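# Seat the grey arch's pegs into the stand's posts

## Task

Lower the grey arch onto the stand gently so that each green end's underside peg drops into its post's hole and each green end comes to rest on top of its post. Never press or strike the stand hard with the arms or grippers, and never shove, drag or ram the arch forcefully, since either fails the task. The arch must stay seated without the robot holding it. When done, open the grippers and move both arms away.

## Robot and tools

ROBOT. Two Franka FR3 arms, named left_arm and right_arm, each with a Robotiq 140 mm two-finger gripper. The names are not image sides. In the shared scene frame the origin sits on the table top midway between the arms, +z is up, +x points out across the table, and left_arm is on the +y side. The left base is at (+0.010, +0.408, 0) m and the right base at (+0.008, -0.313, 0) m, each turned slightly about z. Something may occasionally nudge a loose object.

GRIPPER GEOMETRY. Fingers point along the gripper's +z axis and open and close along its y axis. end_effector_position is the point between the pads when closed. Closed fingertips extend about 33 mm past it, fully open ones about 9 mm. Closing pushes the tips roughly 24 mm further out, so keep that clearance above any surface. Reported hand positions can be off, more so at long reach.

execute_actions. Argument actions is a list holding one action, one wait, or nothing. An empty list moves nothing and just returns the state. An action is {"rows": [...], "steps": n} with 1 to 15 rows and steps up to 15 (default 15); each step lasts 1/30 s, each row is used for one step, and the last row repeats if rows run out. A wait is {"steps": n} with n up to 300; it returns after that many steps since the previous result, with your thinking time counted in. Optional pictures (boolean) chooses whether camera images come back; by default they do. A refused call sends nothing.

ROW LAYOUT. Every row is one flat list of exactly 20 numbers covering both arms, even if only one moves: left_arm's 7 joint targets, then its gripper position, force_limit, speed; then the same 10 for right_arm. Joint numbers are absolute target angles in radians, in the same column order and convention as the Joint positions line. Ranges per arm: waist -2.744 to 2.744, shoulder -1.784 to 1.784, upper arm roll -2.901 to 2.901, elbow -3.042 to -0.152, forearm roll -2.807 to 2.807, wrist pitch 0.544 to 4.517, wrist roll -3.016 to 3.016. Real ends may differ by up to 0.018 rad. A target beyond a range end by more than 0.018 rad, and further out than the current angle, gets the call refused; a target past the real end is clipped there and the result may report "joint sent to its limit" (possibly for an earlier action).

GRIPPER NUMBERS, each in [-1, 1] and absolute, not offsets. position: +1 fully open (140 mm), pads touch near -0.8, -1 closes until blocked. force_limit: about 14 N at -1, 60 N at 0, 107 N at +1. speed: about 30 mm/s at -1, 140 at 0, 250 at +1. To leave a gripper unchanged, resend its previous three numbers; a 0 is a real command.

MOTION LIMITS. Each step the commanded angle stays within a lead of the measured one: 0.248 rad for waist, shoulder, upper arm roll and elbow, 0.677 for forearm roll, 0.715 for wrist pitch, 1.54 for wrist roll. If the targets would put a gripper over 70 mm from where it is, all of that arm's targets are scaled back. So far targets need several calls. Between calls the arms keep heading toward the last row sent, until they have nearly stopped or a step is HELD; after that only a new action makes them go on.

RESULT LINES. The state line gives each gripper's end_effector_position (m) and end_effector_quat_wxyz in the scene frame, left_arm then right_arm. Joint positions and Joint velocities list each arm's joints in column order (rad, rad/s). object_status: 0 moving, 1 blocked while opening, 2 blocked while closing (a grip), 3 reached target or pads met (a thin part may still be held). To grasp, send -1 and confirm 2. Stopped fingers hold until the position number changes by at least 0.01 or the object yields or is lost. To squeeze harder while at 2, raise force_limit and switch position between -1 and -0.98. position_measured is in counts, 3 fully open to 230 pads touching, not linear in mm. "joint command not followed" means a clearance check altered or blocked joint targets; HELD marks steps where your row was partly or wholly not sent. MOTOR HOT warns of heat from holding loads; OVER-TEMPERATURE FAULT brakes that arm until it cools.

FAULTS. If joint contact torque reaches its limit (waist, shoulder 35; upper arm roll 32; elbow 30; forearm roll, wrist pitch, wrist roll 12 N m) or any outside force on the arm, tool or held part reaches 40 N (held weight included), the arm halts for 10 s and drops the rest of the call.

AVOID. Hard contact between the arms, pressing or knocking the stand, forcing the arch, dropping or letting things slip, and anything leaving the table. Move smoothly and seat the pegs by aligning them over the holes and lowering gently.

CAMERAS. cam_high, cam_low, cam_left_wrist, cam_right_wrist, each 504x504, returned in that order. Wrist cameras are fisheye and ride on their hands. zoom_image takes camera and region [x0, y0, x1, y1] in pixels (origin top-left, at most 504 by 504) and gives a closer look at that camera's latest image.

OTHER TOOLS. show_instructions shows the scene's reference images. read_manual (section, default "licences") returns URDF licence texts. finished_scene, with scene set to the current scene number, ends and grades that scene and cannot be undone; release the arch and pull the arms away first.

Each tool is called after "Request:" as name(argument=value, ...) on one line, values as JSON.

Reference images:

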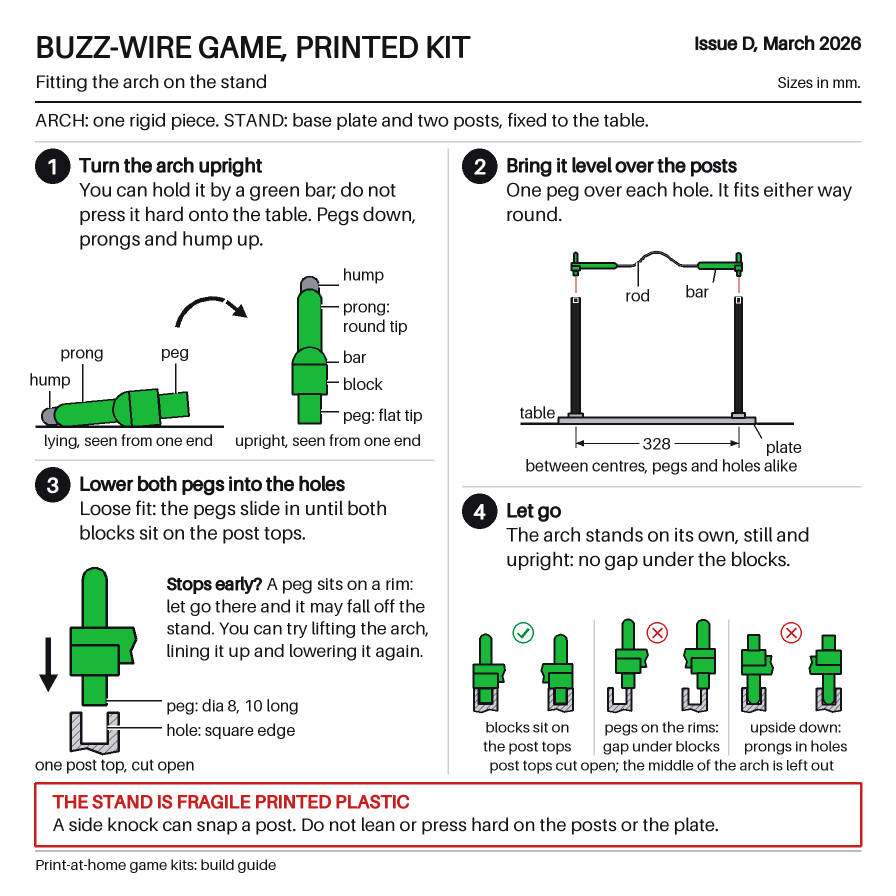

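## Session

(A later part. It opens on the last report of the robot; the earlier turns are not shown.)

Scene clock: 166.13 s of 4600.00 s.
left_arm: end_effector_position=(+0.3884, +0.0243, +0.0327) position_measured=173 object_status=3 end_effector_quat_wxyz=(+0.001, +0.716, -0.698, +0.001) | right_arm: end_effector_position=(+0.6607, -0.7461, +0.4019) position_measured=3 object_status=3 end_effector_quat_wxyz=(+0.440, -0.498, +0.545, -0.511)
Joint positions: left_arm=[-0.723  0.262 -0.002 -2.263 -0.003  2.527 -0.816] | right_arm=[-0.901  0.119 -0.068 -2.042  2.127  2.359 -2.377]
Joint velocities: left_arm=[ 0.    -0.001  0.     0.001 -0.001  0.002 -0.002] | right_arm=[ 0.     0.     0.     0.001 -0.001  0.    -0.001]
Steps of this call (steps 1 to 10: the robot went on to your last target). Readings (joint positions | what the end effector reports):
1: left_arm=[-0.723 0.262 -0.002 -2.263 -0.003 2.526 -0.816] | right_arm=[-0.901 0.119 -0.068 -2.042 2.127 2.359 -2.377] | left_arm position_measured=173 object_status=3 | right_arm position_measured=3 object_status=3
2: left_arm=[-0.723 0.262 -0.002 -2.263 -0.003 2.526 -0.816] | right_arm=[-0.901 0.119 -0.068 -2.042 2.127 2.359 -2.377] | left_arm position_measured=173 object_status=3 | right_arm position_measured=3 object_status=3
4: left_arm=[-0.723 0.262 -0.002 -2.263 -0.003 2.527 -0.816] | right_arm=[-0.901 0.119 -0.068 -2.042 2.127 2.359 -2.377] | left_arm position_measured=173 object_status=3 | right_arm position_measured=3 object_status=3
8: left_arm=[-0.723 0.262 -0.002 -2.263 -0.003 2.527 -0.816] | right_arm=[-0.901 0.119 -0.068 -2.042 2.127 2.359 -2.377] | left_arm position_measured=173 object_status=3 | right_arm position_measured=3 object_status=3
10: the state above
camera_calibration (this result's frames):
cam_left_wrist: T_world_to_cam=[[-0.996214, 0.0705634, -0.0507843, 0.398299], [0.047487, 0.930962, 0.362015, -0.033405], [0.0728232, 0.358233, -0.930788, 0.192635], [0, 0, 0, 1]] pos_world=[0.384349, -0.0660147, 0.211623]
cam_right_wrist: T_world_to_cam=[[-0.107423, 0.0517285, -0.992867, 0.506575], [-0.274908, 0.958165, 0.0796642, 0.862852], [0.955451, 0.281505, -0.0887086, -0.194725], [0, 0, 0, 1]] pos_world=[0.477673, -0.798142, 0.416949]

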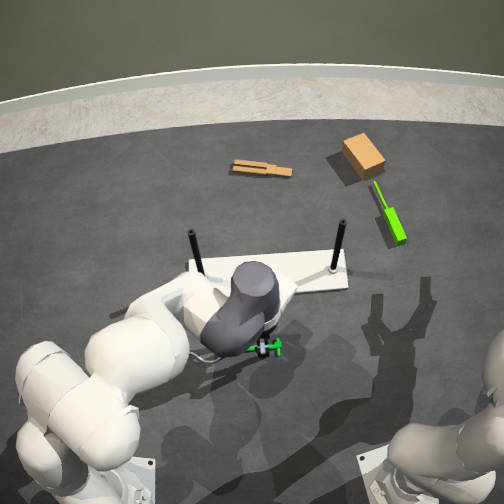

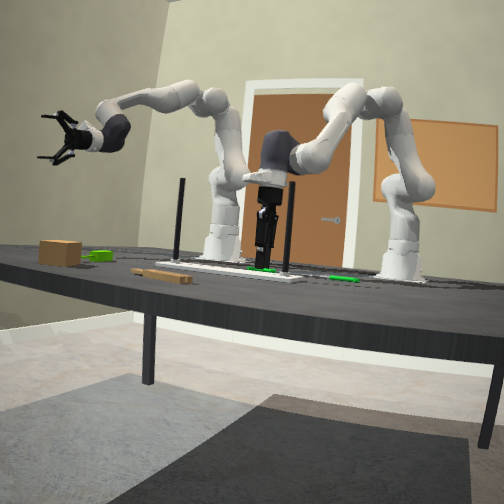

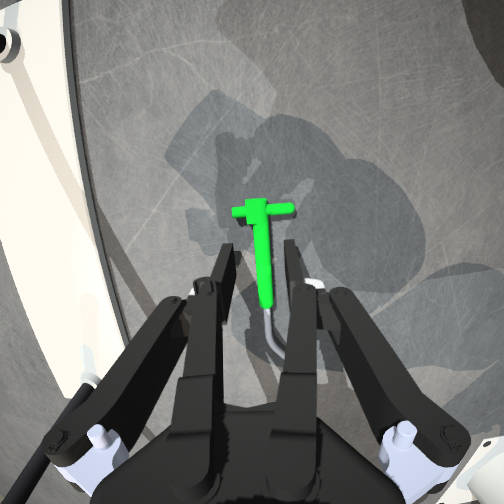

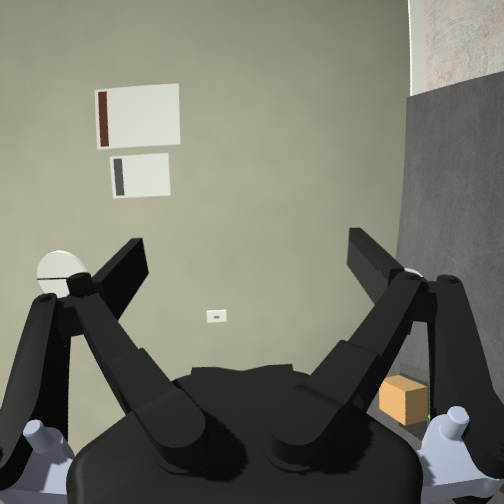

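Request:
execute_actions(actions=[{"rows": [[-0.7246,0.268,0,-2.264,0,2.537,-0.82,-0.35,-0.3,0,-0.9,0.119,-0.066,-2.042,2.127,2.359,-2.377,1,0,0],[-0.7246,0.268,0,-2.264,0,2.537,-0.82,-0.35,-0.3,0,-0.9,0.119,-0.066,-2.042,2.127,2.359,-2.377,1,0,0],[-0.7246,0.271,0,-2.264,0,2.541,-0.82,-0.35,-0.3,0,-0.9,0.119,-0.066,-2.042,2.127,2.359,-2.377,1,0,0],[-0.7246,0.271,0,-2.264,0,2.541,-0.82,-0.35,-0.3,0,-0.9,0.119,-0.066,-2.042,2.127,2.359,-2.377,1,0,0],[-0.7246,0.275,0,-2.2645,0,2.541,-0.82,-0.35,-0.3,0,-0.9,0.119,-0.066,-2.042,2.127,2.359,-2.377,1,0,0]], "steps": 15}], pictures=false)

Request:
execute_actions(actions=[{"rows": [[-0.7246,0.275,0,-2.2645,0,2.541,-0.82,-1,-0.2,-0.8,-0.9,0.119,-0.066,-2.042,2.127,2.359,-2.377,1,0,0]], "steps": 15}], pictures=false)

Request:
execute_actions(actions=[{"steps": 15}])

Request:
zoom_image(camera="cam_low", region=[230, 230, 310, 290])

Scene clock: 174.17 s of 4600.00 s.
left_arm: end_effector_position=(+0.3882, +0.0245, +0.0273) position_measured=173 object_status=3 end_effector_quat_wxyz=(+0.001, +0.716, -0.698, +0.000) | right_arm: end_effector_position=(+0.6607, -0.7461, +0.4019) position_measured=3 object_status=3 end_effector_quat_wxyz=(+0.440, -0.498, +0.545, -0.511)
Joint positions: left_arm=[-0.723  0.274 -0.002 -2.264 -0.003  2.538 -0.816] | right_arm=[-0.901  0.119 -0.068 -2.042  2.127  2.359 -2.377]
Joint velocities: left_arm=[-0.001 -0.    -0.    -0.001 -0.     0.005 -0.   ] | right_arm=[ 0.001 -0.     0.002  0.     0.001  0.001 -0.   ]
Steps of this call (steps 1 to 15: the robot went on to your last target; steps 16 to 90: nothing new was sent; then 4.53 s passed at rest; steps 91 to 105: all 15 steps of this action). Readings (joint positions | what the end effector reports):
91: left_arm=[-0.723 0.263 -0.002 -2.263 -0.003 2.528 -0.816] | right_arm=[-0.901 0.119 -0.068 -2.042 2.127 2.359 -2.377] | left_arm position_measured=173 object_status=3 | right_arm position_measured=3 object_status=3
92: left_arm=[-0.723 0.264 -0.002 -2.263 -0.003 2.530 -0.816] | right_arm=[-0.901 0.119 -0.068 -2.042 2.127 2.359 -2.377] | left_arm position_measured=173 object_status=3 | right_arm position_measured=3 object_status=3
94: left_arm=[-0.723 0.267 -0.002 -2.263 -0.003 2.533 -0.816] | right_arm=[-0.901 0.119 -0.068 -2.042 2.127 2.359 -2.377] | left_arm position_measured=173 object_status=3 | right_arm position_measured=3 object_status=3
98: left_arm=[-0.723 0.273 -0.002 -2.263 -0.003 2.536 -0.816] | right_arm=[-0.901 0.119 -0.068 -2.042 2.127 2.359 -2.377] | left_arm position_measured=173 object_status=3 | right_arm position_measured=3 object_status=3
105: the state above

Scene clock: 174.67 s of 4600.00 s.
left_arm: end_effector_position=(+0.3885, +0.0242, +0.0274) position_measured=212 object_status=0 end_effector_quat_wxyz=(+0.001, +0.716, -0.698, +0.001) | right_arm: end_effector_position=(+0.6607, -0.7461, +0.4019) position_measured=3 object_status=3 end_effector_quat_wxyz=(+0.440, -0.498, +0.545, -0.511)
Joint positions: left_arm=[-0.723  0.274 -0.002 -2.264 -0.003  2.539 -0.816] | right_arm=[-0.901  0.119 -0.068 -2.042  2.127  2.359 -2.377]
Joint velocities: left_arm=[ 0.    -0.004 -0.001 -0.001 -0.001  0.001 -0.   ] | right_arm=[ 0.001  0.     0.001 -0.    -0.    -0.     0.   ]
Steps of this call (steps 1 to 15: all 15 steps of this action). Readings (joint positions | what the end effector reports):
1: left_arm=[-0.723 0.274 -0.002 -2.264 -0.003 2.538 -0.816] | right_arm=[-0.901 0.119 -0.068 -2.042 2.127 2.359 -2.377] | left_arm position_measured=173 object_status=0 | right_arm position_measured=3 object_status=3
2: left_arm=[-0.723 0.274 -0.002 -2.264 -0.003 2.539 -0.816] | right_arm=[-0.901 0.119 -0.068 -2.042 2.127 2.359 -2.377] | left_arm position_measured=175 object_status=0 | right_arm position_measured=3 object_status=3
4: left_arm=[-0.723 0.274 -0.002 -2.264 -0.003 2.539 -0.816] | right_arm=[-0.901 0.119 -0.068 -2.042 2.127 2.359 -2.377] | left_arm position_measured=181 object_status=0 | right_arm position_measured=3 object_status=3
8: left_arm=[-0.723 0.274 -0.002 -2.264 -0.003 2.539 -0.816] | right_arm=[-0.901 0.119 -0.068 -2.042 2.127 2.359 -2.377] | left_arm position_measured=192 object_status=0 | right_arm position_measured=3 object_status=3
15: the state above

Scene clock: 175.17 s of 4600.00 s.
left_arm: end_effector_position=(+0.3885, +0.0242, +0.0275) position_measured=217 object_status=2 end_effector_quat_wxyz=(+0.001, +0.716, -0.698, +0.001) | right_arm: end_effector_position=(+0.6607, -0.7461, +0.4019) position_measured=3 object_status=3 end_effector_quat_wxyz=(+0.440, -0.498, +0.545, -0.511)
Joint positions: left_arm=[-0.723  0.274 -0.002 -2.264 -0.003  2.539 -0.816] | right_arm=[-0.901  0.119 -0.068 -2.042  2.127  2.359 -2.377]
Joint velocities: left_arm=[-0.    -0.     0.002 -0.    -0.     0.    -0.001] | right_arm=[-0.001  0.    -0.002  0.    -0.     0.002 -0.   ]
Steps of this call (steps 1 to 15: the robot went on to your last target). Readings (joint positions | what the end effector reports):
1: left_arm=[-0.723 0.274 -0.002 -2.264 -0.003 2.539 -0.816] | right_arm=[-0.901 0.119 -0.068 -2.042 2.127 2.359 -2.377] | left_arm position_measured=215 object_status=0 | right_arm position_measured=3 object_status=3
2: left_arm=[-0.723 0.274 -0.002 -2.264 -0.003 2.539 -0.816] | right_arm=[-0.901 0.119 -0.068 -2.042 2.127 2.359 -2.377] | left_arm position_measured=217 object_status=0 | right_arm position_measured=3 object_status=3
4: left_arm=[-0.723 0.274 -0.002 -2.264 -0.003 2.539 -0.816] | right_arm=[-0.901 0.119 -0.068 -2.042 2.127 2.359 -2.377] | left_arm position_measured=217 object_status=0 | right_arm position_measured=3 object_status=3
8: left_arm=[-0.723 0.274 -0.002 -2.264 -0.003 2.539 -0.816] | right_arm=[-0.901 0.119 -0.068 -2.042 2.127 2.359 -2.377] | left_arm position_measured=217 object_status=2 | right_arm position_measured=3 object_status=3
15: the state above
All arms were judged still, so your last target was given up. Only a new action makes them travel on or press farther. Fingers that are still opening or closing keep moving.
camera_calibration (this result's frames):
cam_left_wrist: T_world_to_cam=[[-0.996206, 0.0704797, -0.0510486, 0.398078], [0.04733, 0.931051, 0.361807, -0.0313829], [0.0730289, 0.358019, -0.930854, 0.187702], [0, 0, 0, 1]] pos_world=[0.384346, -0.0660383, 0.206399]
cam_right_wrist: T_world_to_cam=[[-0.107423, 0.0517283, -0.992867, 0.506575], [-0.274914, 0.958163, 0.0796645, 0.862851], [0.955449, 0.281511, -0.0887079, -0.194724], [0, 0, 0, 1]] pos_world=[0.477676, -0.798139, 0.416949]

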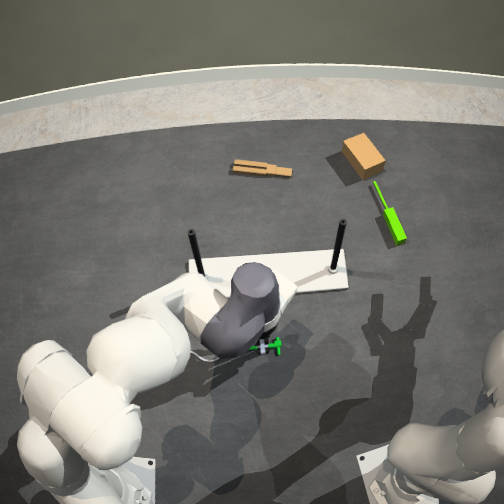

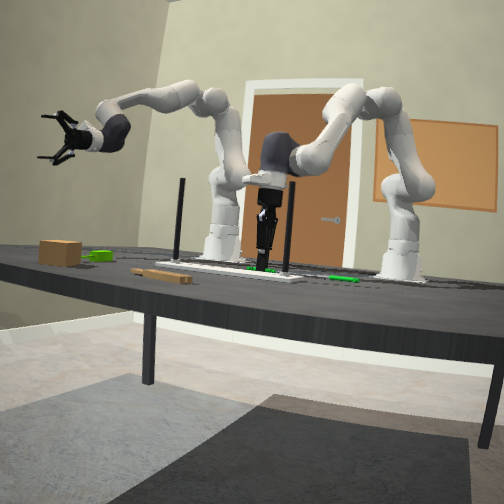

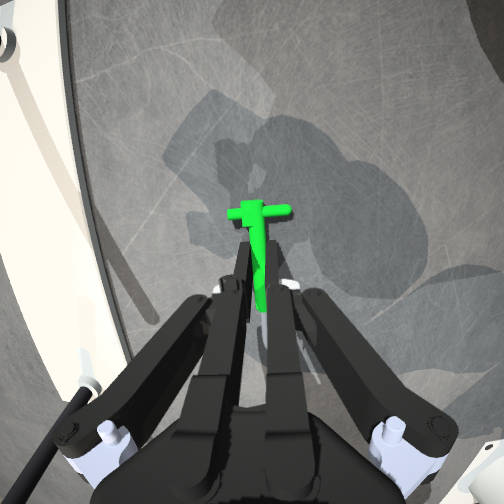

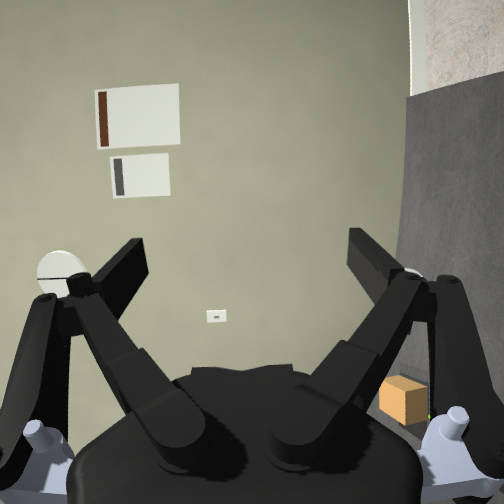

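Region (230, 230, 310, 290) of cam_low's 504x504 image, scaled by 6.300, with more detail than that image has; it fills the top 378 rows of this view, and the rest is white.

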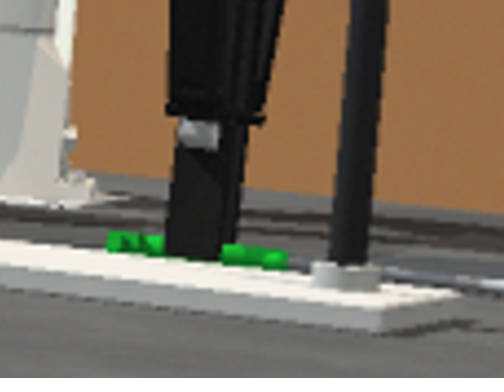

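Request:
execute_actions(actions=[{"rows": [[-0.7246,0.268,0,-2.264,0,2.530,-0.82,-1,-0.2,-0.8,-0.9,0.119,-0.066,-2.042,2.127,2.359,-2.377,1,0,0],[-0.7246,0.26,0,-2.263,0,2.52,-0.82,-1,-0.2,-0.8,-0.9,0.119,-0.066,-2.042,2.127,2.359,-2.377,1,0,0],[-0.7246,0.25,0,-2.262,0,2.505,-0.82,-1,-0.2,-0.8,-0.9,0.119,-0.066,-2.042,2.127,2.359,-2.377,1,0,0],[-0.7246,0.24,0,-2.26,0,2.49,-0.82,-1,-0.2,-0.8,-0.9,0.119,-0.066,-2.042,2.127,2.359,-2.377,1,0,0],[-0.7246,0.228,0,-2.257,0,2.475,-0.82,-1,-0.2,-0.8,-0.9,0.119,-0.066,-2.042,2.127,2.359,-2.377,1,0,0],[-0.7246,0.215,0,-2.254,0,2.455,-0.82,-1,-0.2,-0.8,-0.9,0.119,-0.066,-2.042,2.127,2.359,-2.377,1,0,0],[-0.7246,0.20,0,-2.25,0,2.435,-0.82,-1,-0.2,-0.8,-0.9,0.119,-0.066,-2.042,2.127,2.359,-2.377,1,0,0],[-0.7246,0.185,0,-2.245,0,2.41,-0.82,-1,-0.2,-0.8,-0.9,0.119,-0.066,-2.042,2.127,2.359,-2.377,1,0,0],[-0.7246,0.17,0,-2.24,0,2.39,-0.82,-1,-0.2,-0.8,-0.9,0.119,-0.066,-2.042,2.127,2.359,-2.377,1,0,0],[-0.7246,0.155,0,-2.234,0,2.37,-0.82,-1,-0.2,-0.8,-0.9,0.119,-0.066,-2.042,2.127,2.359,-2.377,1,0,0],[-0.7246,0.14,0,-2.228,0,2.35,-0.82,-1,-0.2,-0.8,-0.9,0.119,-0.066,-2.042,2.127,2.359,-2.377,1,0,0],[-0.7246,0.125,0,-2.222,0,2.33,-0.82,-1,-0.2,-0.8,-0.9,0.119,-0.066,-2.042,2.127,2.359,-2.377,1,0,0],[-0.7246,0.11,0,-2.215,0,2.31,-0.82,-1,-0.2,-0.8,-0.9,0.119,-0.066,-2.042,2.127,2.359,-2.377,1,0,0],[-0.7246,0.095,0,-2.208,0,2.295,-0.82,-1,-0.2,-0.8,-0.9,0.119,-0.066,-2.042,2.127,2.359,-2.377,1,0,0],[-0.7246,0.08,0,-2.2,0,2.28,-0.82,-1,-0.2,-0.8,-0.9,0.119,-0.066,-2.042,2.127,2.359,-2.377,1,0,0]], "steps": 15}], pictures=false)

Request:
execute_actions(actions=[{"steps": 15}])

Scene clock: 187.00 s of 4600.00 s.
left_arm: end_effector_position=(+0.3961, +0.0164, +0.1166) position_measured=217 object_status=2 end_effector_quat_wxyz=(+0.001, +0.716, -0.698, +0.015) | right_arm: end_effector_position=(+0.6607, -0.7461, +0.4019) position_measured=3 object_status=3 end_effector_quat_wxyz=(+0.440, -0.498, +0.545, -0.511)
Joint positions: left_arm=[-0.724  0.115 -0.002 -2.217 -0.003  2.361 -0.816] | right_arm=[-0.901  0.119 -0.068 -2.042  2.127  2.359 -2.377]
Joint velocities: left_arm=[-0.    -0.451  0.001  0.208 -0.    -0.475 -0.   ] | right_arm=[ 0.     0.    -0.     0.001  0.    -0.    -0.   ]
Steps of this call (steps 1 to 90: nothing new was sent; then 8.33 s passed at rest; steps 91 to 105: all 15 steps of this action). Readings (joint positions | what the end effector reports):
91: left_arm=[-0.723 0.273 -0.002 -2.264 -0.003 2.538 -0.816] | right_arm=[-0.901 0.119 -0.068 -2.042 2.127 2.359 -2.377] | left_arm position_measured=217 object_status=2 | right_arm position_measured=3 object_status=3
92: left_arm=[-0.723 0.271 -0.002 -2.264 -0.003 2.535 -0.816] | right_arm=[-0.901 0.119 -0.068 -2.042 2.127 2.359 -2.377] | left_arm position_measured=217 object_status=2 | right_arm position_measured=3 object_status=3
94: left_arm=[-0.723 0.261 -0.002 -2.264 -0.003 2.523 -0.816] | right_arm=[-0.901 0.119 -0.068 -2.042 2.127 2.359 -2.377] | left_arm position_measured=217 object_status=2 | right_arm position_measured=3 object_status=3
98: left_arm=[-0.723 0.219 -0.002 -2.257 -0.003 2.478 -0.816] | right_arm=[-0.901 0.119 -0.068 -2.042 2.127 2.359 -2.377] | left_arm position_measured=217 object_status=2 | right_arm position_measured=3 object_status=3
105: the state above

Scene clock: 187.50 s of 4600.00 s.
left_arm: end_effector_position=(+0.3910, +0.0215, +0.1368) position_measured=217 object_status=2 end_effector_quat_wxyz=(+0.001, +0.716, -0.698, +0.004) | right_arm: end_effector_position=(+0.6607, -0.7461, +0.4019) position_measured=3 object_status=3 end_effector_quat_wxyz=(+0.440, -0.498, +0.545, -0.511)
Joint positions: left_arm=[-0.724  0.079 -0.002 -2.199 -0.003  2.286 -0.816] | right_arm=[-0.901  0.119 -0.068 -2.042  2.127  2.359 -2.377]
Joint velocities: left_arm=[ 0.    -0.001  0.001  0.     0.001 -0.026 -0.   ] | right_arm=[-0.  0. -0. -0.  0.  0. -0.]
Steps of this call (steps 1 to 15: the robot went on to your last target). Readings (joint positions | what the end effector reports):
1: left_arm=[-0.724 0.101 -0.002 -2.210 -0.003 2.347 -0.816] | right_arm=[-0.901 0.119 -0.068 -2.042 2.127 2.359 -2.377] | left_arm position_measured=217 object_status=2 | right_arm position_measured=3 object_status=3
2: left_arm=[-0.724 0.091 -0.002 -2.205 -0.003 2.336 -0.816] | right_arm=[-0.901 0.119 -0.068 -2.042 2.127 2.359 -2.377] | left_arm position_measured=217 object_status=2 | right_arm position_measured=3 object_status=3
4: left_arm=[-0.724 0.080 -0.002 -2.199 -0.003 2.320 -0.816] | right_arm=[-0.901 0.119 -0.068 -2.042 2.127 2.359 -2.377] | left_arm position_measured=217 object_status=2 | right_arm position_measured=3 object_status=3
8: left_arm=[-0.724 0.078 -0.002 -2.199 -0.003 2.299 -0.816] | right_arm=[-0.901 0.119 -0.068 -2.042 2.127 2.359 -2.377] | left_arm position_measured=217 object_status=2 | right_arm position_measured=3 object_status=3
15: the state above
camera_calibration (this result's frames):
cam_left_wrist: T_world_to_cam=[[-0.995951, 0.0707545, -0.0554577, 0.406829], [0.0463156, 0.932564, 0.358021, -0.0676983], [0.0770495, 0.354003, -0.932065, 0.288951], [0, 0, 0, 1]] pos_world=[0.386054, -0.0679416, 0.316121]
cam_right_wrist: T_world_to_cam=[[-0.107423, 0.0517283, -0.992867, 0.506575], [-0.274917, 0.958162, 0.0796649, 0.862851], [0.955448, 0.281514, -0.0887077, -0.194723], [0, 0, 0, 1]] pos_world=[0.477678, -0.798138, 0.416949]

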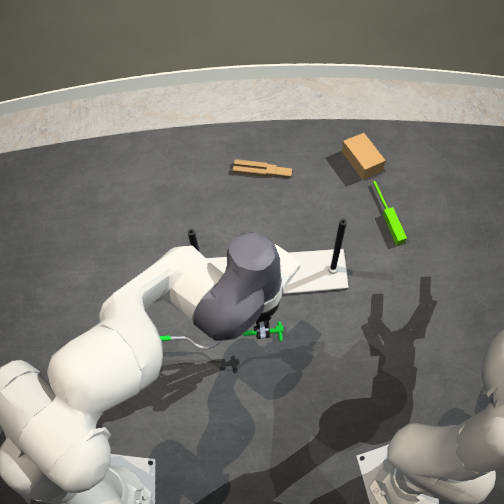

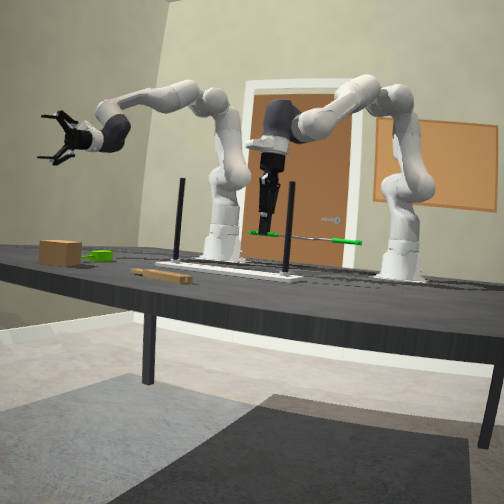

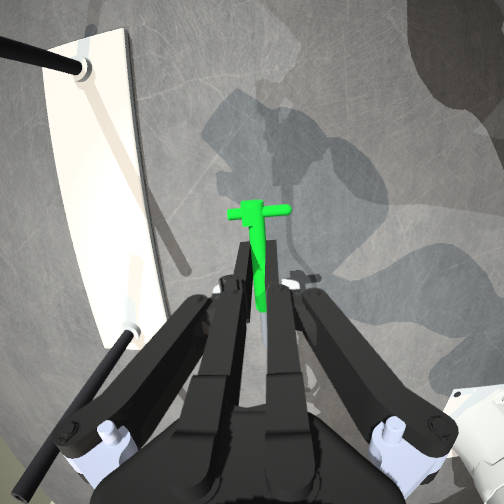

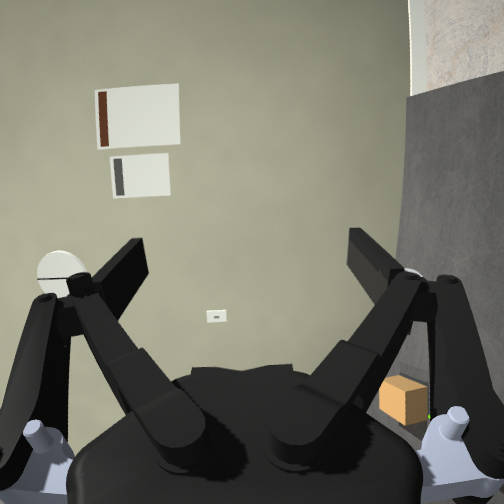

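Request:
execute_actions(actions=[{"rows": [[-0.80,-0.2,0,-2.2,0,1.93,-0.82,-1,-0.2,-0.8,-0.9,0.119,-0.066,-2.042,2.127,2.359,-2.377,1,0,0]], "steps": 15}], pictures=false)

Request:
execute_actions(actions=[{"rows": [[-0.80,-0.2,0,-2.2,2.07,1.93,0.2,-1,-0.2,-0.8,-0.9,0.119,-0.066,-2.042,2.127,2.359,-2.377,1,0,0]], "steps": 15}], pictures=false)

Request:
execute_actions(actions=[{"steps": 20}])

Scene clock: 206.67 s of 4600.00 s.
left_arm: end_effector_position=(+0.3188, +0.0442, +0.2544) position_measured=217 object_status=2 end_effector_quat_wxyz=(+0.000, +0.690, -0.724, -0.018) | right_arm: end_effector_position=(+0.6607, -0.7461, +0.4019) position_measured=3 object_status=3 end_effector_quat_wxyz=(+0.440, -0.498, +0.545, -0.511)
Joint positions: left_arm=[-0.799 -0.202 -0.001 -2.198 -0.002  1.96  -0.816] | right_arm=[-0.901  0.119 -0.068 -2.042  2.127  2.359 -2.377]
Joint velocities: left_arm=[ 0.001  0.028  0.    -0.034 -0.001 -0.173 -0.   ] | right_arm=[ 0.    -0.    -0.     0.001  0.     0.    -0.001]
Steps of this call (steps 1 to 15: the robot went on to your last target; steps 16 to 90: nothing new was sent; then 15.67 s passed at rest; steps 91 to 105: all 15 steps of this action). Readings (joint positions | what the end effector reports):
91: left_arm=[-0.731 0.063 0.002 -2.205 -0.003 2.252 -0.816] | right_arm=[-0.901 0.119 -0.068 -2.042 2.127 2.359 -2.377] | left_arm position_measured=217 object_status=2 | right_arm position_measured=3 object_status=3
92: left_arm=[-0.740 0.030 0.003 -2.212 -0.003 2.218 -0.816] | right_arm=[-0.901 0.119 -0.068 -2.042 2.127 2.359 -2.377] | left_arm position_measured=217 object_status=2 | right_arm position_measured=3 object_status=3
94: left_arm=[-0.762 -0.048 0.002 -2.211 -0.003 2.156 -0.816] | right_arm=[-0.901 0.119 -0.068 -2.042 2.127 2.359 -2.377] | left_arm position_measured=217 object_status=2 | right_arm position_measured=3 object_status=3
98: left_arm=[-0.793 -0.181 -0.001 -2.194 -0.002 2.040 -0.816] | right_arm=[-0.901 0.119 -0.068 -2.042 2.127 2.359 -2.377] | left_arm position_measured=217 object_status=2 | right_arm position_measured=3 object_status=3
105: the state above

Scene clock: 207.17 s of 4600.00 s.
left_arm: end_effector_position=(+0.5020, +0.1524, +0.3448) position_measured=217 object_status=2 end_effector_quat_wxyz=(+0.396, -0.303, +0.861, +0.097) | right_arm: end_effector_position=(+0.6607, -0.7461, +0.4019) position_measured=3 object_status=3 end_effector_quat_wxyz=(+0.440, -0.498, +0.545, -0.511)
Joint positions: left_arm=[-0.8   -0.2   -0.001 -2.201  0.915  1.942 -0.352] | right_arm=[-0.901  0.119 -0.068 -2.042  2.127  2.359 -2.377]
Joint velocities: left_arm=[ 0.001 -0.    -0.001  0.001  1.721 -0.016  0.662] | right_arm=[ 0.002 -0.001 -0.     0.    -0.002 -0.    -0.   ]
Steps of this call (steps 1 to 15: all 15 steps of this action). Readings (joint positions | what the end effector reports):
1: left_arm=[-0.800 -0.201 -0.001 -2.199 0.046 1.957 -0.780] | right_arm=[-0.901 0.119 -0.068 -2.042 2.127 2.359 -2.377] | left_arm position_measured=217 object_status=2 | right_arm position_measured=3 object_status=3
2: left_arm=[-0.800 -0.201 -0.001 -2.200 0.109 1.955 -0.740] | right_arm=[-0.901 0.119 -0.068 -2.042 2.127 2.359 -2.377] | left_arm position_measured=217 object_status=2 | right_arm position_measured=3 object_status=3
4: left_arm=[-0.800 -0.200 -0.001 -2.200 0.233 1.952 -0.666] | right_arm=[-0.901 0.119 -0.068 -2.042 2.127 2.359 -2.377] | left_arm position_measured=217 object_status=2 | right_arm position_measured=3 object_status=3
8: left_arm=[-0.800 -0.200 -0.001 -2.200 0.482 1.947 -0.534] | right_arm=[-0.901 0.119 -0.068 -2.042 2.127 2.359 -2.377] | left_arm position_measured=217 object_status=2 | right_arm position_measured=3 object_status=3
15: the state above

Scene clock: 207.83 s of 4600.00 s.
left_arm: end_effector_position=(+0.5989, +0.0870, +0.5954) position_measured=217 object_status=2 end_effector_quat_wxyz=(+0.718, +0.136, +0.612, +0.303) | right_arm: end_effector_position=(+0.6607, -0.7461, +0.4019) position_measured=3 object_status=3 end_effector_quat_wxyz=(+0.440, -0.498, +0.545, -0.511)
Joint positions: left_arm=[-0.8   -0.2   -0.001 -2.201  2.01   1.934  0.048] | right_arm=[-0.901  0.119 -0.068 -2.042  2.127  2.359 -2.377]
Joint velocities: left_arm=[-0.001 -0.001  0.001  0.     0.487 -0.006  0.493] | right_arm=[ 0.001  0.001  0.001 -0.     0.001  0.    -0.   ]
Steps of this call (steps 1 to 20: the robot went on to your last target). Readings (joint positions | what the end effector reports):
1: left_arm=[-0.800 -0.200 -0.001 -2.201 0.977 1.941 -0.330] | right_arm=[-0.901 0.119 -0.068 -2.042 2.127 2.359 -2.377] | left_arm position_measured=217 object_status=2 | right_arm position_measured=3 object_status=3
2: left_arm=[-0.800 -0.200 -0.001 -2.201 1.038 1.941 -0.309] | right_arm=[-0.901 0.119 -0.068 -2.042 2.127 2.359 -2.377] | left_arm position_measured=217 object_status=2 | right_arm position_measured=3 object_status=3
4: left_arm=[-0.800 -0.200 -0.001 -2.201 1.161 1.940 -0.270] | right_arm=[-0.901 0.119 -0.068 -2.042 2.127 2.359 -2.377] | left_arm position_measured=217 object_status=2 | right_arm position_measured=3 object_status=3
8: left_arm=[-0.800 -0.200 -0.001 -2.201 1.408 1.938 -0.200] | right_arm=[-0.901 0.119 -0.068 -2.042 2.127 2.359 -2.377] | left_arm position_measured=217 object_status=2 | right_arm position_measured=3 object_status=3
20: the state above
camera_calibration (this result's frames):
cam_left_wrist: T_world_to_cam=[[-0.224017, 0.725613, 0.650616, -0.30497], [-0.393038, -0.678151, 0.620993, -0.055878], [0.891817, -0.116604, 0.437111, -0.585101], [0, 0, 0, 1]] pos_world=[0.431522, 0.115172, 0.488873]
cam_right_wrist: T_world_to_cam=[[-0.107423, 0.0517282, -0.992867, 0.506575], [-0.274926, 0.958159, 0.0796655, 0.86285], [0.955446, 0.281522, -0.0887069, -0.19472], [0, 0, 0, 1]] pos_world=[0.477682, -0.798134, 0.416949]

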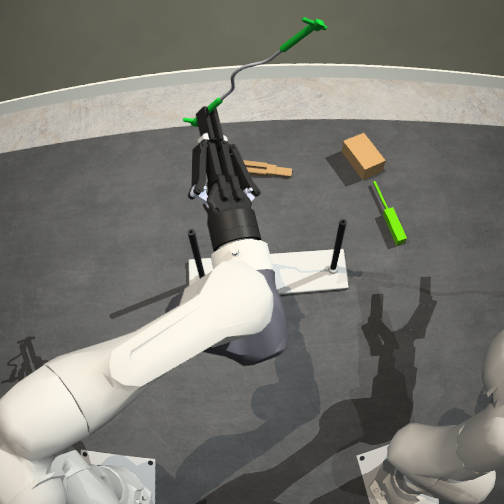

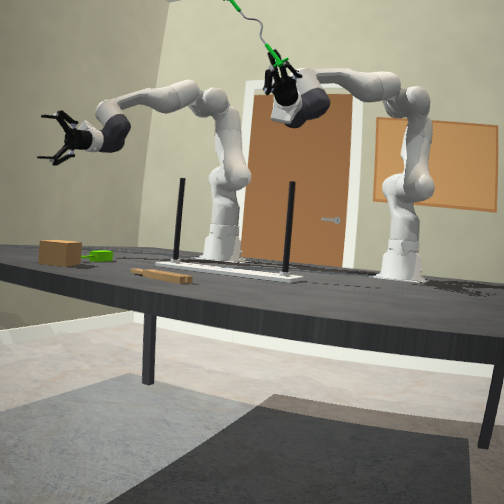

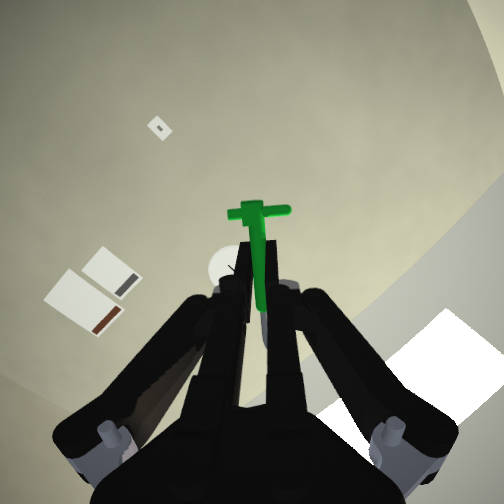

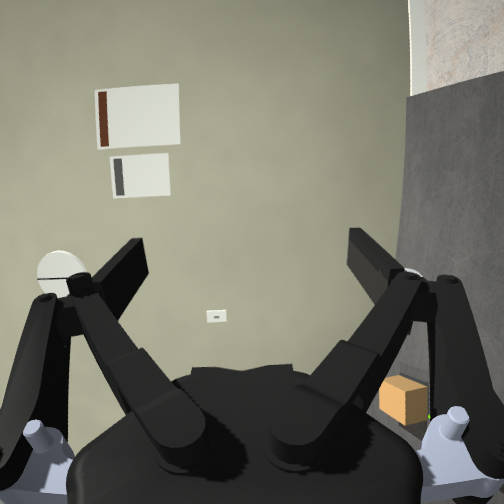

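Request:
execute_actions(actions=[{"rows": [[-0.81,-0.2,0,-2.3,2.2351,1.8073,0.3953,-1,-0.2,-0.8,-0.9,0.119,-0.066,-2.042,2.127,2.359,-2.377,1,0,0],[-0.81,-0.2,0,-2.3,2.2351,1.8073,0.3953,-1,-0.2,-0.8,-0.9,0.119,-0.066,-2.042,2.127,2.359,-2.377,1,0,0],[-0.81,-0.2,0,-2.3,2.2351,1.8073,0.3953,-1,-0.2,-0.8,-0.9,0.119,-0.066,-2.042,2.127,2.359,-2.377,1,0,0],[-0.81,-0.2,0,-2.35,2.2351,1.8073,0.3953,-1,-0.2,-0.8,-0.9,0.119,-0.066,-2.042,2.127,2.359,-2.377,1,0,0],[-0.81,-0.18,0,-2.4,2.2351,1.8073,0.3953,-1,-0.2,-0.8,-0.9,0.119,-0.066,-2.042,2.127,2.359,-2.377,1,0,0],[-0.81,-0.16,0,-2.45,2.2351,1.8073,0.3953,-1,-0.2,-0.8,-0.9,0.119,-0.066,-2.042,2.127,2.359,-2.377,1,0,0],[-0.81,-0.14,0,-2.5,2.2351,1.8073,0.3953,-1,-0.2,-0.8,-0.9,0.119,-0.066,-2.042,2.127,2.359,-2.377,1,0,0],[-0.81,-0.12,0,-2.54,2.2351,1.8073,0.3953,-1,-0.2,-0.8,-0.9,0.119,-0.066,-2.042,2.127,2.359,-2.377,1,0,0],[-0.81,-0.10,0,-2.57,2.2351,1.8073,0.3953,-1,-0.2,-0.8,-0.9,0.119,-0.066,-2.042,2.127,2.359,-2.377,1,0,0],[-0.81,-0.08,0,-2.6,2.2351,1.8073,0.3953,-1,-0.2,-0.8,-0.9,0.119,-0.066,-2.042,2.127,2.359,-2.377,1,0,0],[-0.81,-0.07,0,-2.6229,2.2351,1.8073,0.3953,-1,-0.2,-0.8,-0.9,0.119,-0.066,-2.042,2.127,2.359,-2.377,1,0,0]], "steps": 15}], pictures=false)

Request:
execute_actions(actions=[{"rows": [[-0.8103,-0.06,0,-2.6229,2.2351,1.8073,0.3953,-1,-0.2,-0.8,-0.9,0.119,-0.066,-2.042,2.127,2.359,-2.377,1,0,0],[-0.8103,-0.05,0,-2.6229,2.2351,1.8073,0.3953,-1,-0.2,-0.8,-0.9,0.119,-0.066,-2.042,2.127,2.359,-2.377,1,0,0],[-0.8103,-0.04,0,-2.6229,2.2351,1.8073,0.3953,-1,-0.2,-0.8,-0.9,0.119,-0.066,-2.042,2.127,2.359,-2.377,1,0,0],[-0.8103,-0.03,0,-2.6229,2.2351,1.8073,0.3953,-1,-0.2,-0.8,-0.9,0.119,-0.066,-2.042,2.127,2.359,-2.377,1,0,0],[-0.8103,-0.02,0,-2.6229,2.2351,1.8073,0.3953,-1,-0.2,-0.8,-0.9,0.119,-0.066,-2.042,2.127,2.359,-2.377,1,0,0],[-0.8103,-0.01,0,-2.6229,2.2351,1.8073,0.3953,-1,-0.2,-0.8,-0.9,0.119,-0.066,-2.042,2.127,2.359,-2.377,1,0,0],[-0.8103,0.0,0,-2.6229,2.2351,1.8073,0.3953,-1,-0.2,-0.8,-0.9,0.119,-0.066,-2.042,2.127,2.359,-2.377,1,0,0],[-0.8103,0.0099,0,-2.6229,2.2351,1.8073,0.3953,-1,-0.2,-0.8,-0.9,0.119,-0.066,-2.042,2.127,2.359,-2.377,1,0,0]], "steps": 15}], pictures=false)

Request:
execute_actions(actions=[{"steps": 15}])

Scene clock: 235.63 s of 4600.00 s.
left_arm: end_effector_position=(+0.5608, +0.1030, +0.3637) position_measured=217 object_status=2 end_effector_quat_wxyz=(+0.572, +0.421, +0.500, +0.496) | right_arm: end_effector_position=(+0.6607, -0.7461, +0.4019) position_measured=3 object_status=3 end_effector_quat_wxyz=(+0.440, -0.498, +0.545, -0.511)
Joint positions: left_arm=[-0.809 -0.082 -0.001 -2.592  2.224  1.823  0.337] | right_arm=[-0.901  0.119 -0.068 -2.042  2.127  2.359 -2.377]
Joint velocities: left_arm=[ 0.001  0.342 -0.002 -0.569  0.046 -0.031  0.183] | right_arm=[-0.001  0.001  0.002  0.002  0.001  0.001  0.001]
Steps of this call (steps 1 to 45: the robot went on to your last target; steps 46 to 110: nothing new was sent; then 23.63 s passed at rest; steps 111 to 125: all 15 steps of this action). Readings (joint positions | what the end effector reports):
111: left_arm=[-0.802 -0.205 -0.001 -2.219 2.101 1.912 0.214] | right_arm=[-0.901 0.119 -0.068 -2.042 2.127 2.359 -2.377] | left_arm position_measured=217 object_status=2 | right_arm position_measured=3 object_status=3
112: left_arm=[-0.804 -0.207 -0.001 -2.244 2.133 1.893 0.232] | right_arm=[-0.901 0.119 -0.068 -2.042 2.127 2.359 -2.377] | left_arm position_measured=217 object_status=2 | right_arm position_measured=3 object_status=3
114: left_arm=[-0.807 -0.205 -0.001 -2.287 2.175 1.865 0.264] | right_arm=[-0.901 0.119 -0.068 -2.042 2.127 2.359 -2.377] | left_arm position_measured=217 object_status=2 | right_arm position_measured=3 object_status=3
118: left_arm=[-0.808 -0.176 -0.001 -2.407 2.207 1.839 0.299] | right_arm=[-0.901 0.119 -0.068 -2.042 2.127 2.359 -2.377] | left_arm position_measured=217 object_status=2 | right_arm position_measured=3 object_status=3
125: the state above

Scene clock: 236.13 s of 4600.00 s.
left_arm: end_effector_position=(+0.5544, +0.1106, +0.2981) position_measured=217 object_status=2 end_effector_quat_wxyz=(+0.523, +0.475, +0.483, +0.517) | right_arm: end_effector_position=(+0.6607, -0.7461, +0.4019) position_measured=3 object_status=3 end_effector_quat_wxyz=(+0.440, -0.498, +0.545, -0.511)
Joint positions: left_arm=[-0.809  0.009 -0.001 -2.624  2.232  1.812  0.381] | right_arm=[-0.901  0.119 -0.068 -2.042  2.127  2.359 -2.377]
Joint velocities: left_arm=[ 0.001 -0.001 -0.003 -0.001  0.003 -0.009  0.034] | right_arm=[ 0.    -0.     0.002  0.    -0.     0.     0.001]
Steps of this call (steps 1 to 15: all 15 steps of this action). Readings (joint positions | what the end effector reports):
1: left_arm=[-0.809 -0.072 -0.001 -2.606 2.226 1.822 0.343] | right_arm=[-0.901 0.119 -0.068 -2.042 2.127 2.359 -2.377] | left_arm position_measured=217 object_status=2 | right_arm position_measured=3 object_status=3
2: left_arm=[-0.809 -0.062 -0.001 -2.615 2.227 1.821 0.348] | right_arm=[-0.901 0.119 -0.068 -2.042 2.127 2.359 -2.377] | left_arm position_measured=217 object_status=2 | right_arm position_measured=3 object_status=3
4: left_arm=[-0.809 -0.046 -0.001 -2.621 2.229 1.818 0.357] | right_arm=[-0.901 0.119 -0.068 -2.042 2.127 2.359 -2.377] | left_arm position_measured=217 object_status=2 | right_arm position_measured=3 object_status=3
8: left_arm=[-0.809 -0.012 -0.001 -2.622 2.231 1.814 0.369] | right_arm=[-0.901 0.119 -0.068 -2.042 2.127 2.359 -2.377] | left_arm position_measured=217 object_status=2 | right_arm position_measured=3 object_status=3
15: the state above

Scene clock: 236.63 s of 4600.00 s.
left_arm: end_effector_position=(+0.5545, +0.1107, +0.2986) position_measured=217 object_status=2 end_effector_quat_wxyz=(+0.521, +0.477, +0.481, +0.520) | right_arm: end_effector_position=(+0.6607, -0.7461, +0.4019) position_measured=3 object_status=3 end_effector_quat_wxyz=(+0.440, -0.498, +0.545, -0.511)
Joint positions: left_arm=[-0.809  0.009 -0.001 -2.624  2.232  1.81   0.39 ] | right_arm=[-0.901  0.119 -0.068 -2.042  2.127  2.359 -2.377]
Joint velocities: left_arm=[-0.001  0.001  0.     0.001  0.001 -0.001  0.006] | right_arm=[-0.     0.001  0.002 -0.001 -0.002  0.001  0.001]
Steps of this call (steps 1 to 15: the robot went on to your last target). Readings (joint positions | what the end effector reports):
1: left_arm=[-0.809 0.009 -0.001 -2.624 2.232 1.811 0.383] | right_arm=[-0.901 0.119 -0.068 -2.042 2.127 2.359 -2.377] | left_arm position_measured=217 object_status=2 | right_arm position_measured=3 object_status=3
2: left_arm=[-0.809 0.009 -0.001 -2.624 2.232 1.811 0.384] | right_arm=[-0.901 0.119 -0.068 -2.042 2.127 2.359 -2.377] | left_arm position_measured=217 object_status=2 | right_arm position_measured=3 object_status=3
4: left_arm=[-0.809 0.009 -0.001 -2.624 2.232 1.811 0.385] | right_arm=[-0.901 0.119 -0.068 -2.042 2.127 2.359 -2.377] | left_arm position_measured=217 object_status=2 | right_arm position_measured=3 object_status=3
8: left_arm=[-0.809 0.009 -0.001 -2.624 2.232 1.810 0.388] | right_arm=[-0.901 0.119 -0.068 -2.042 2.127 2.359 -2.377] | left_arm position_measured=217 object_status=2 | right_arm position_measured=3 object_status=3
15: the state above
All arms were judged still, so your last target was given up. Only a new action makes them travel on or press farther. Fingers that are still opening or closing keep moving.
camera_calibration (this result's frames):
cam_left_wrist: T_world_to_cam=[[-0.0319645, -0.0913547, 0.995305, -0.25798], [-0.355352, -0.929712, -0.0967465, 0.348301], [0.934186, -0.356776, -0.0027453, -0.278522], [0, 0, 0, 1]] pos_world=[0.375715, 0.200882, 0.289702]
cam_right_wrist: T_world_to_cam=[[-0.107423, 0.051728, -0.992867, 0.506575], [-0.274931, 0.958158, 0.0796657, 0.862849], [0.955444, 0.281528, -0.0887061, -0.194719], [0, 0, 0, 1]] pos_world=[0.477685, -0.798131, 0.416949]

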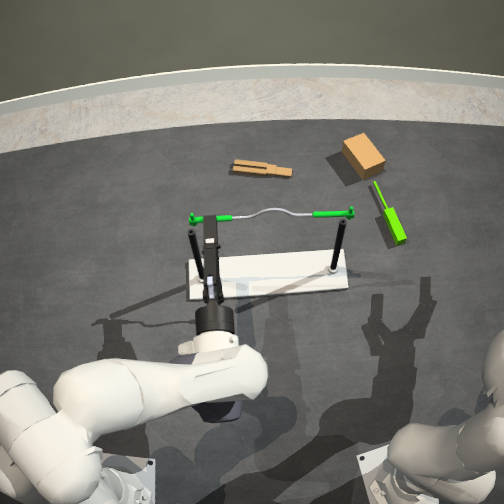

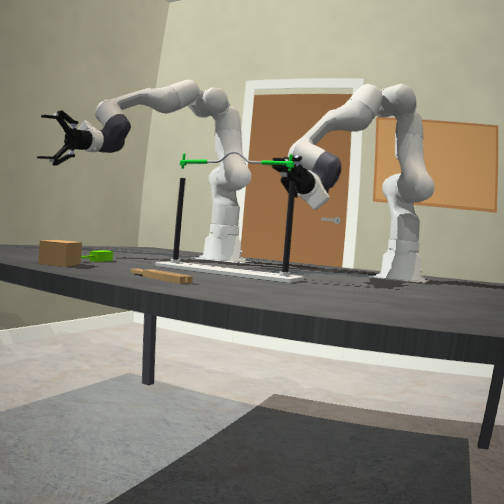

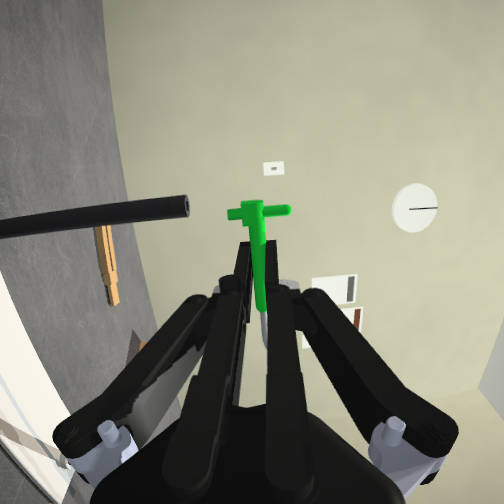

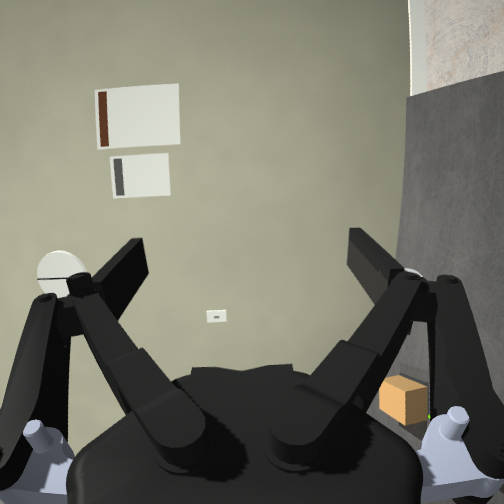

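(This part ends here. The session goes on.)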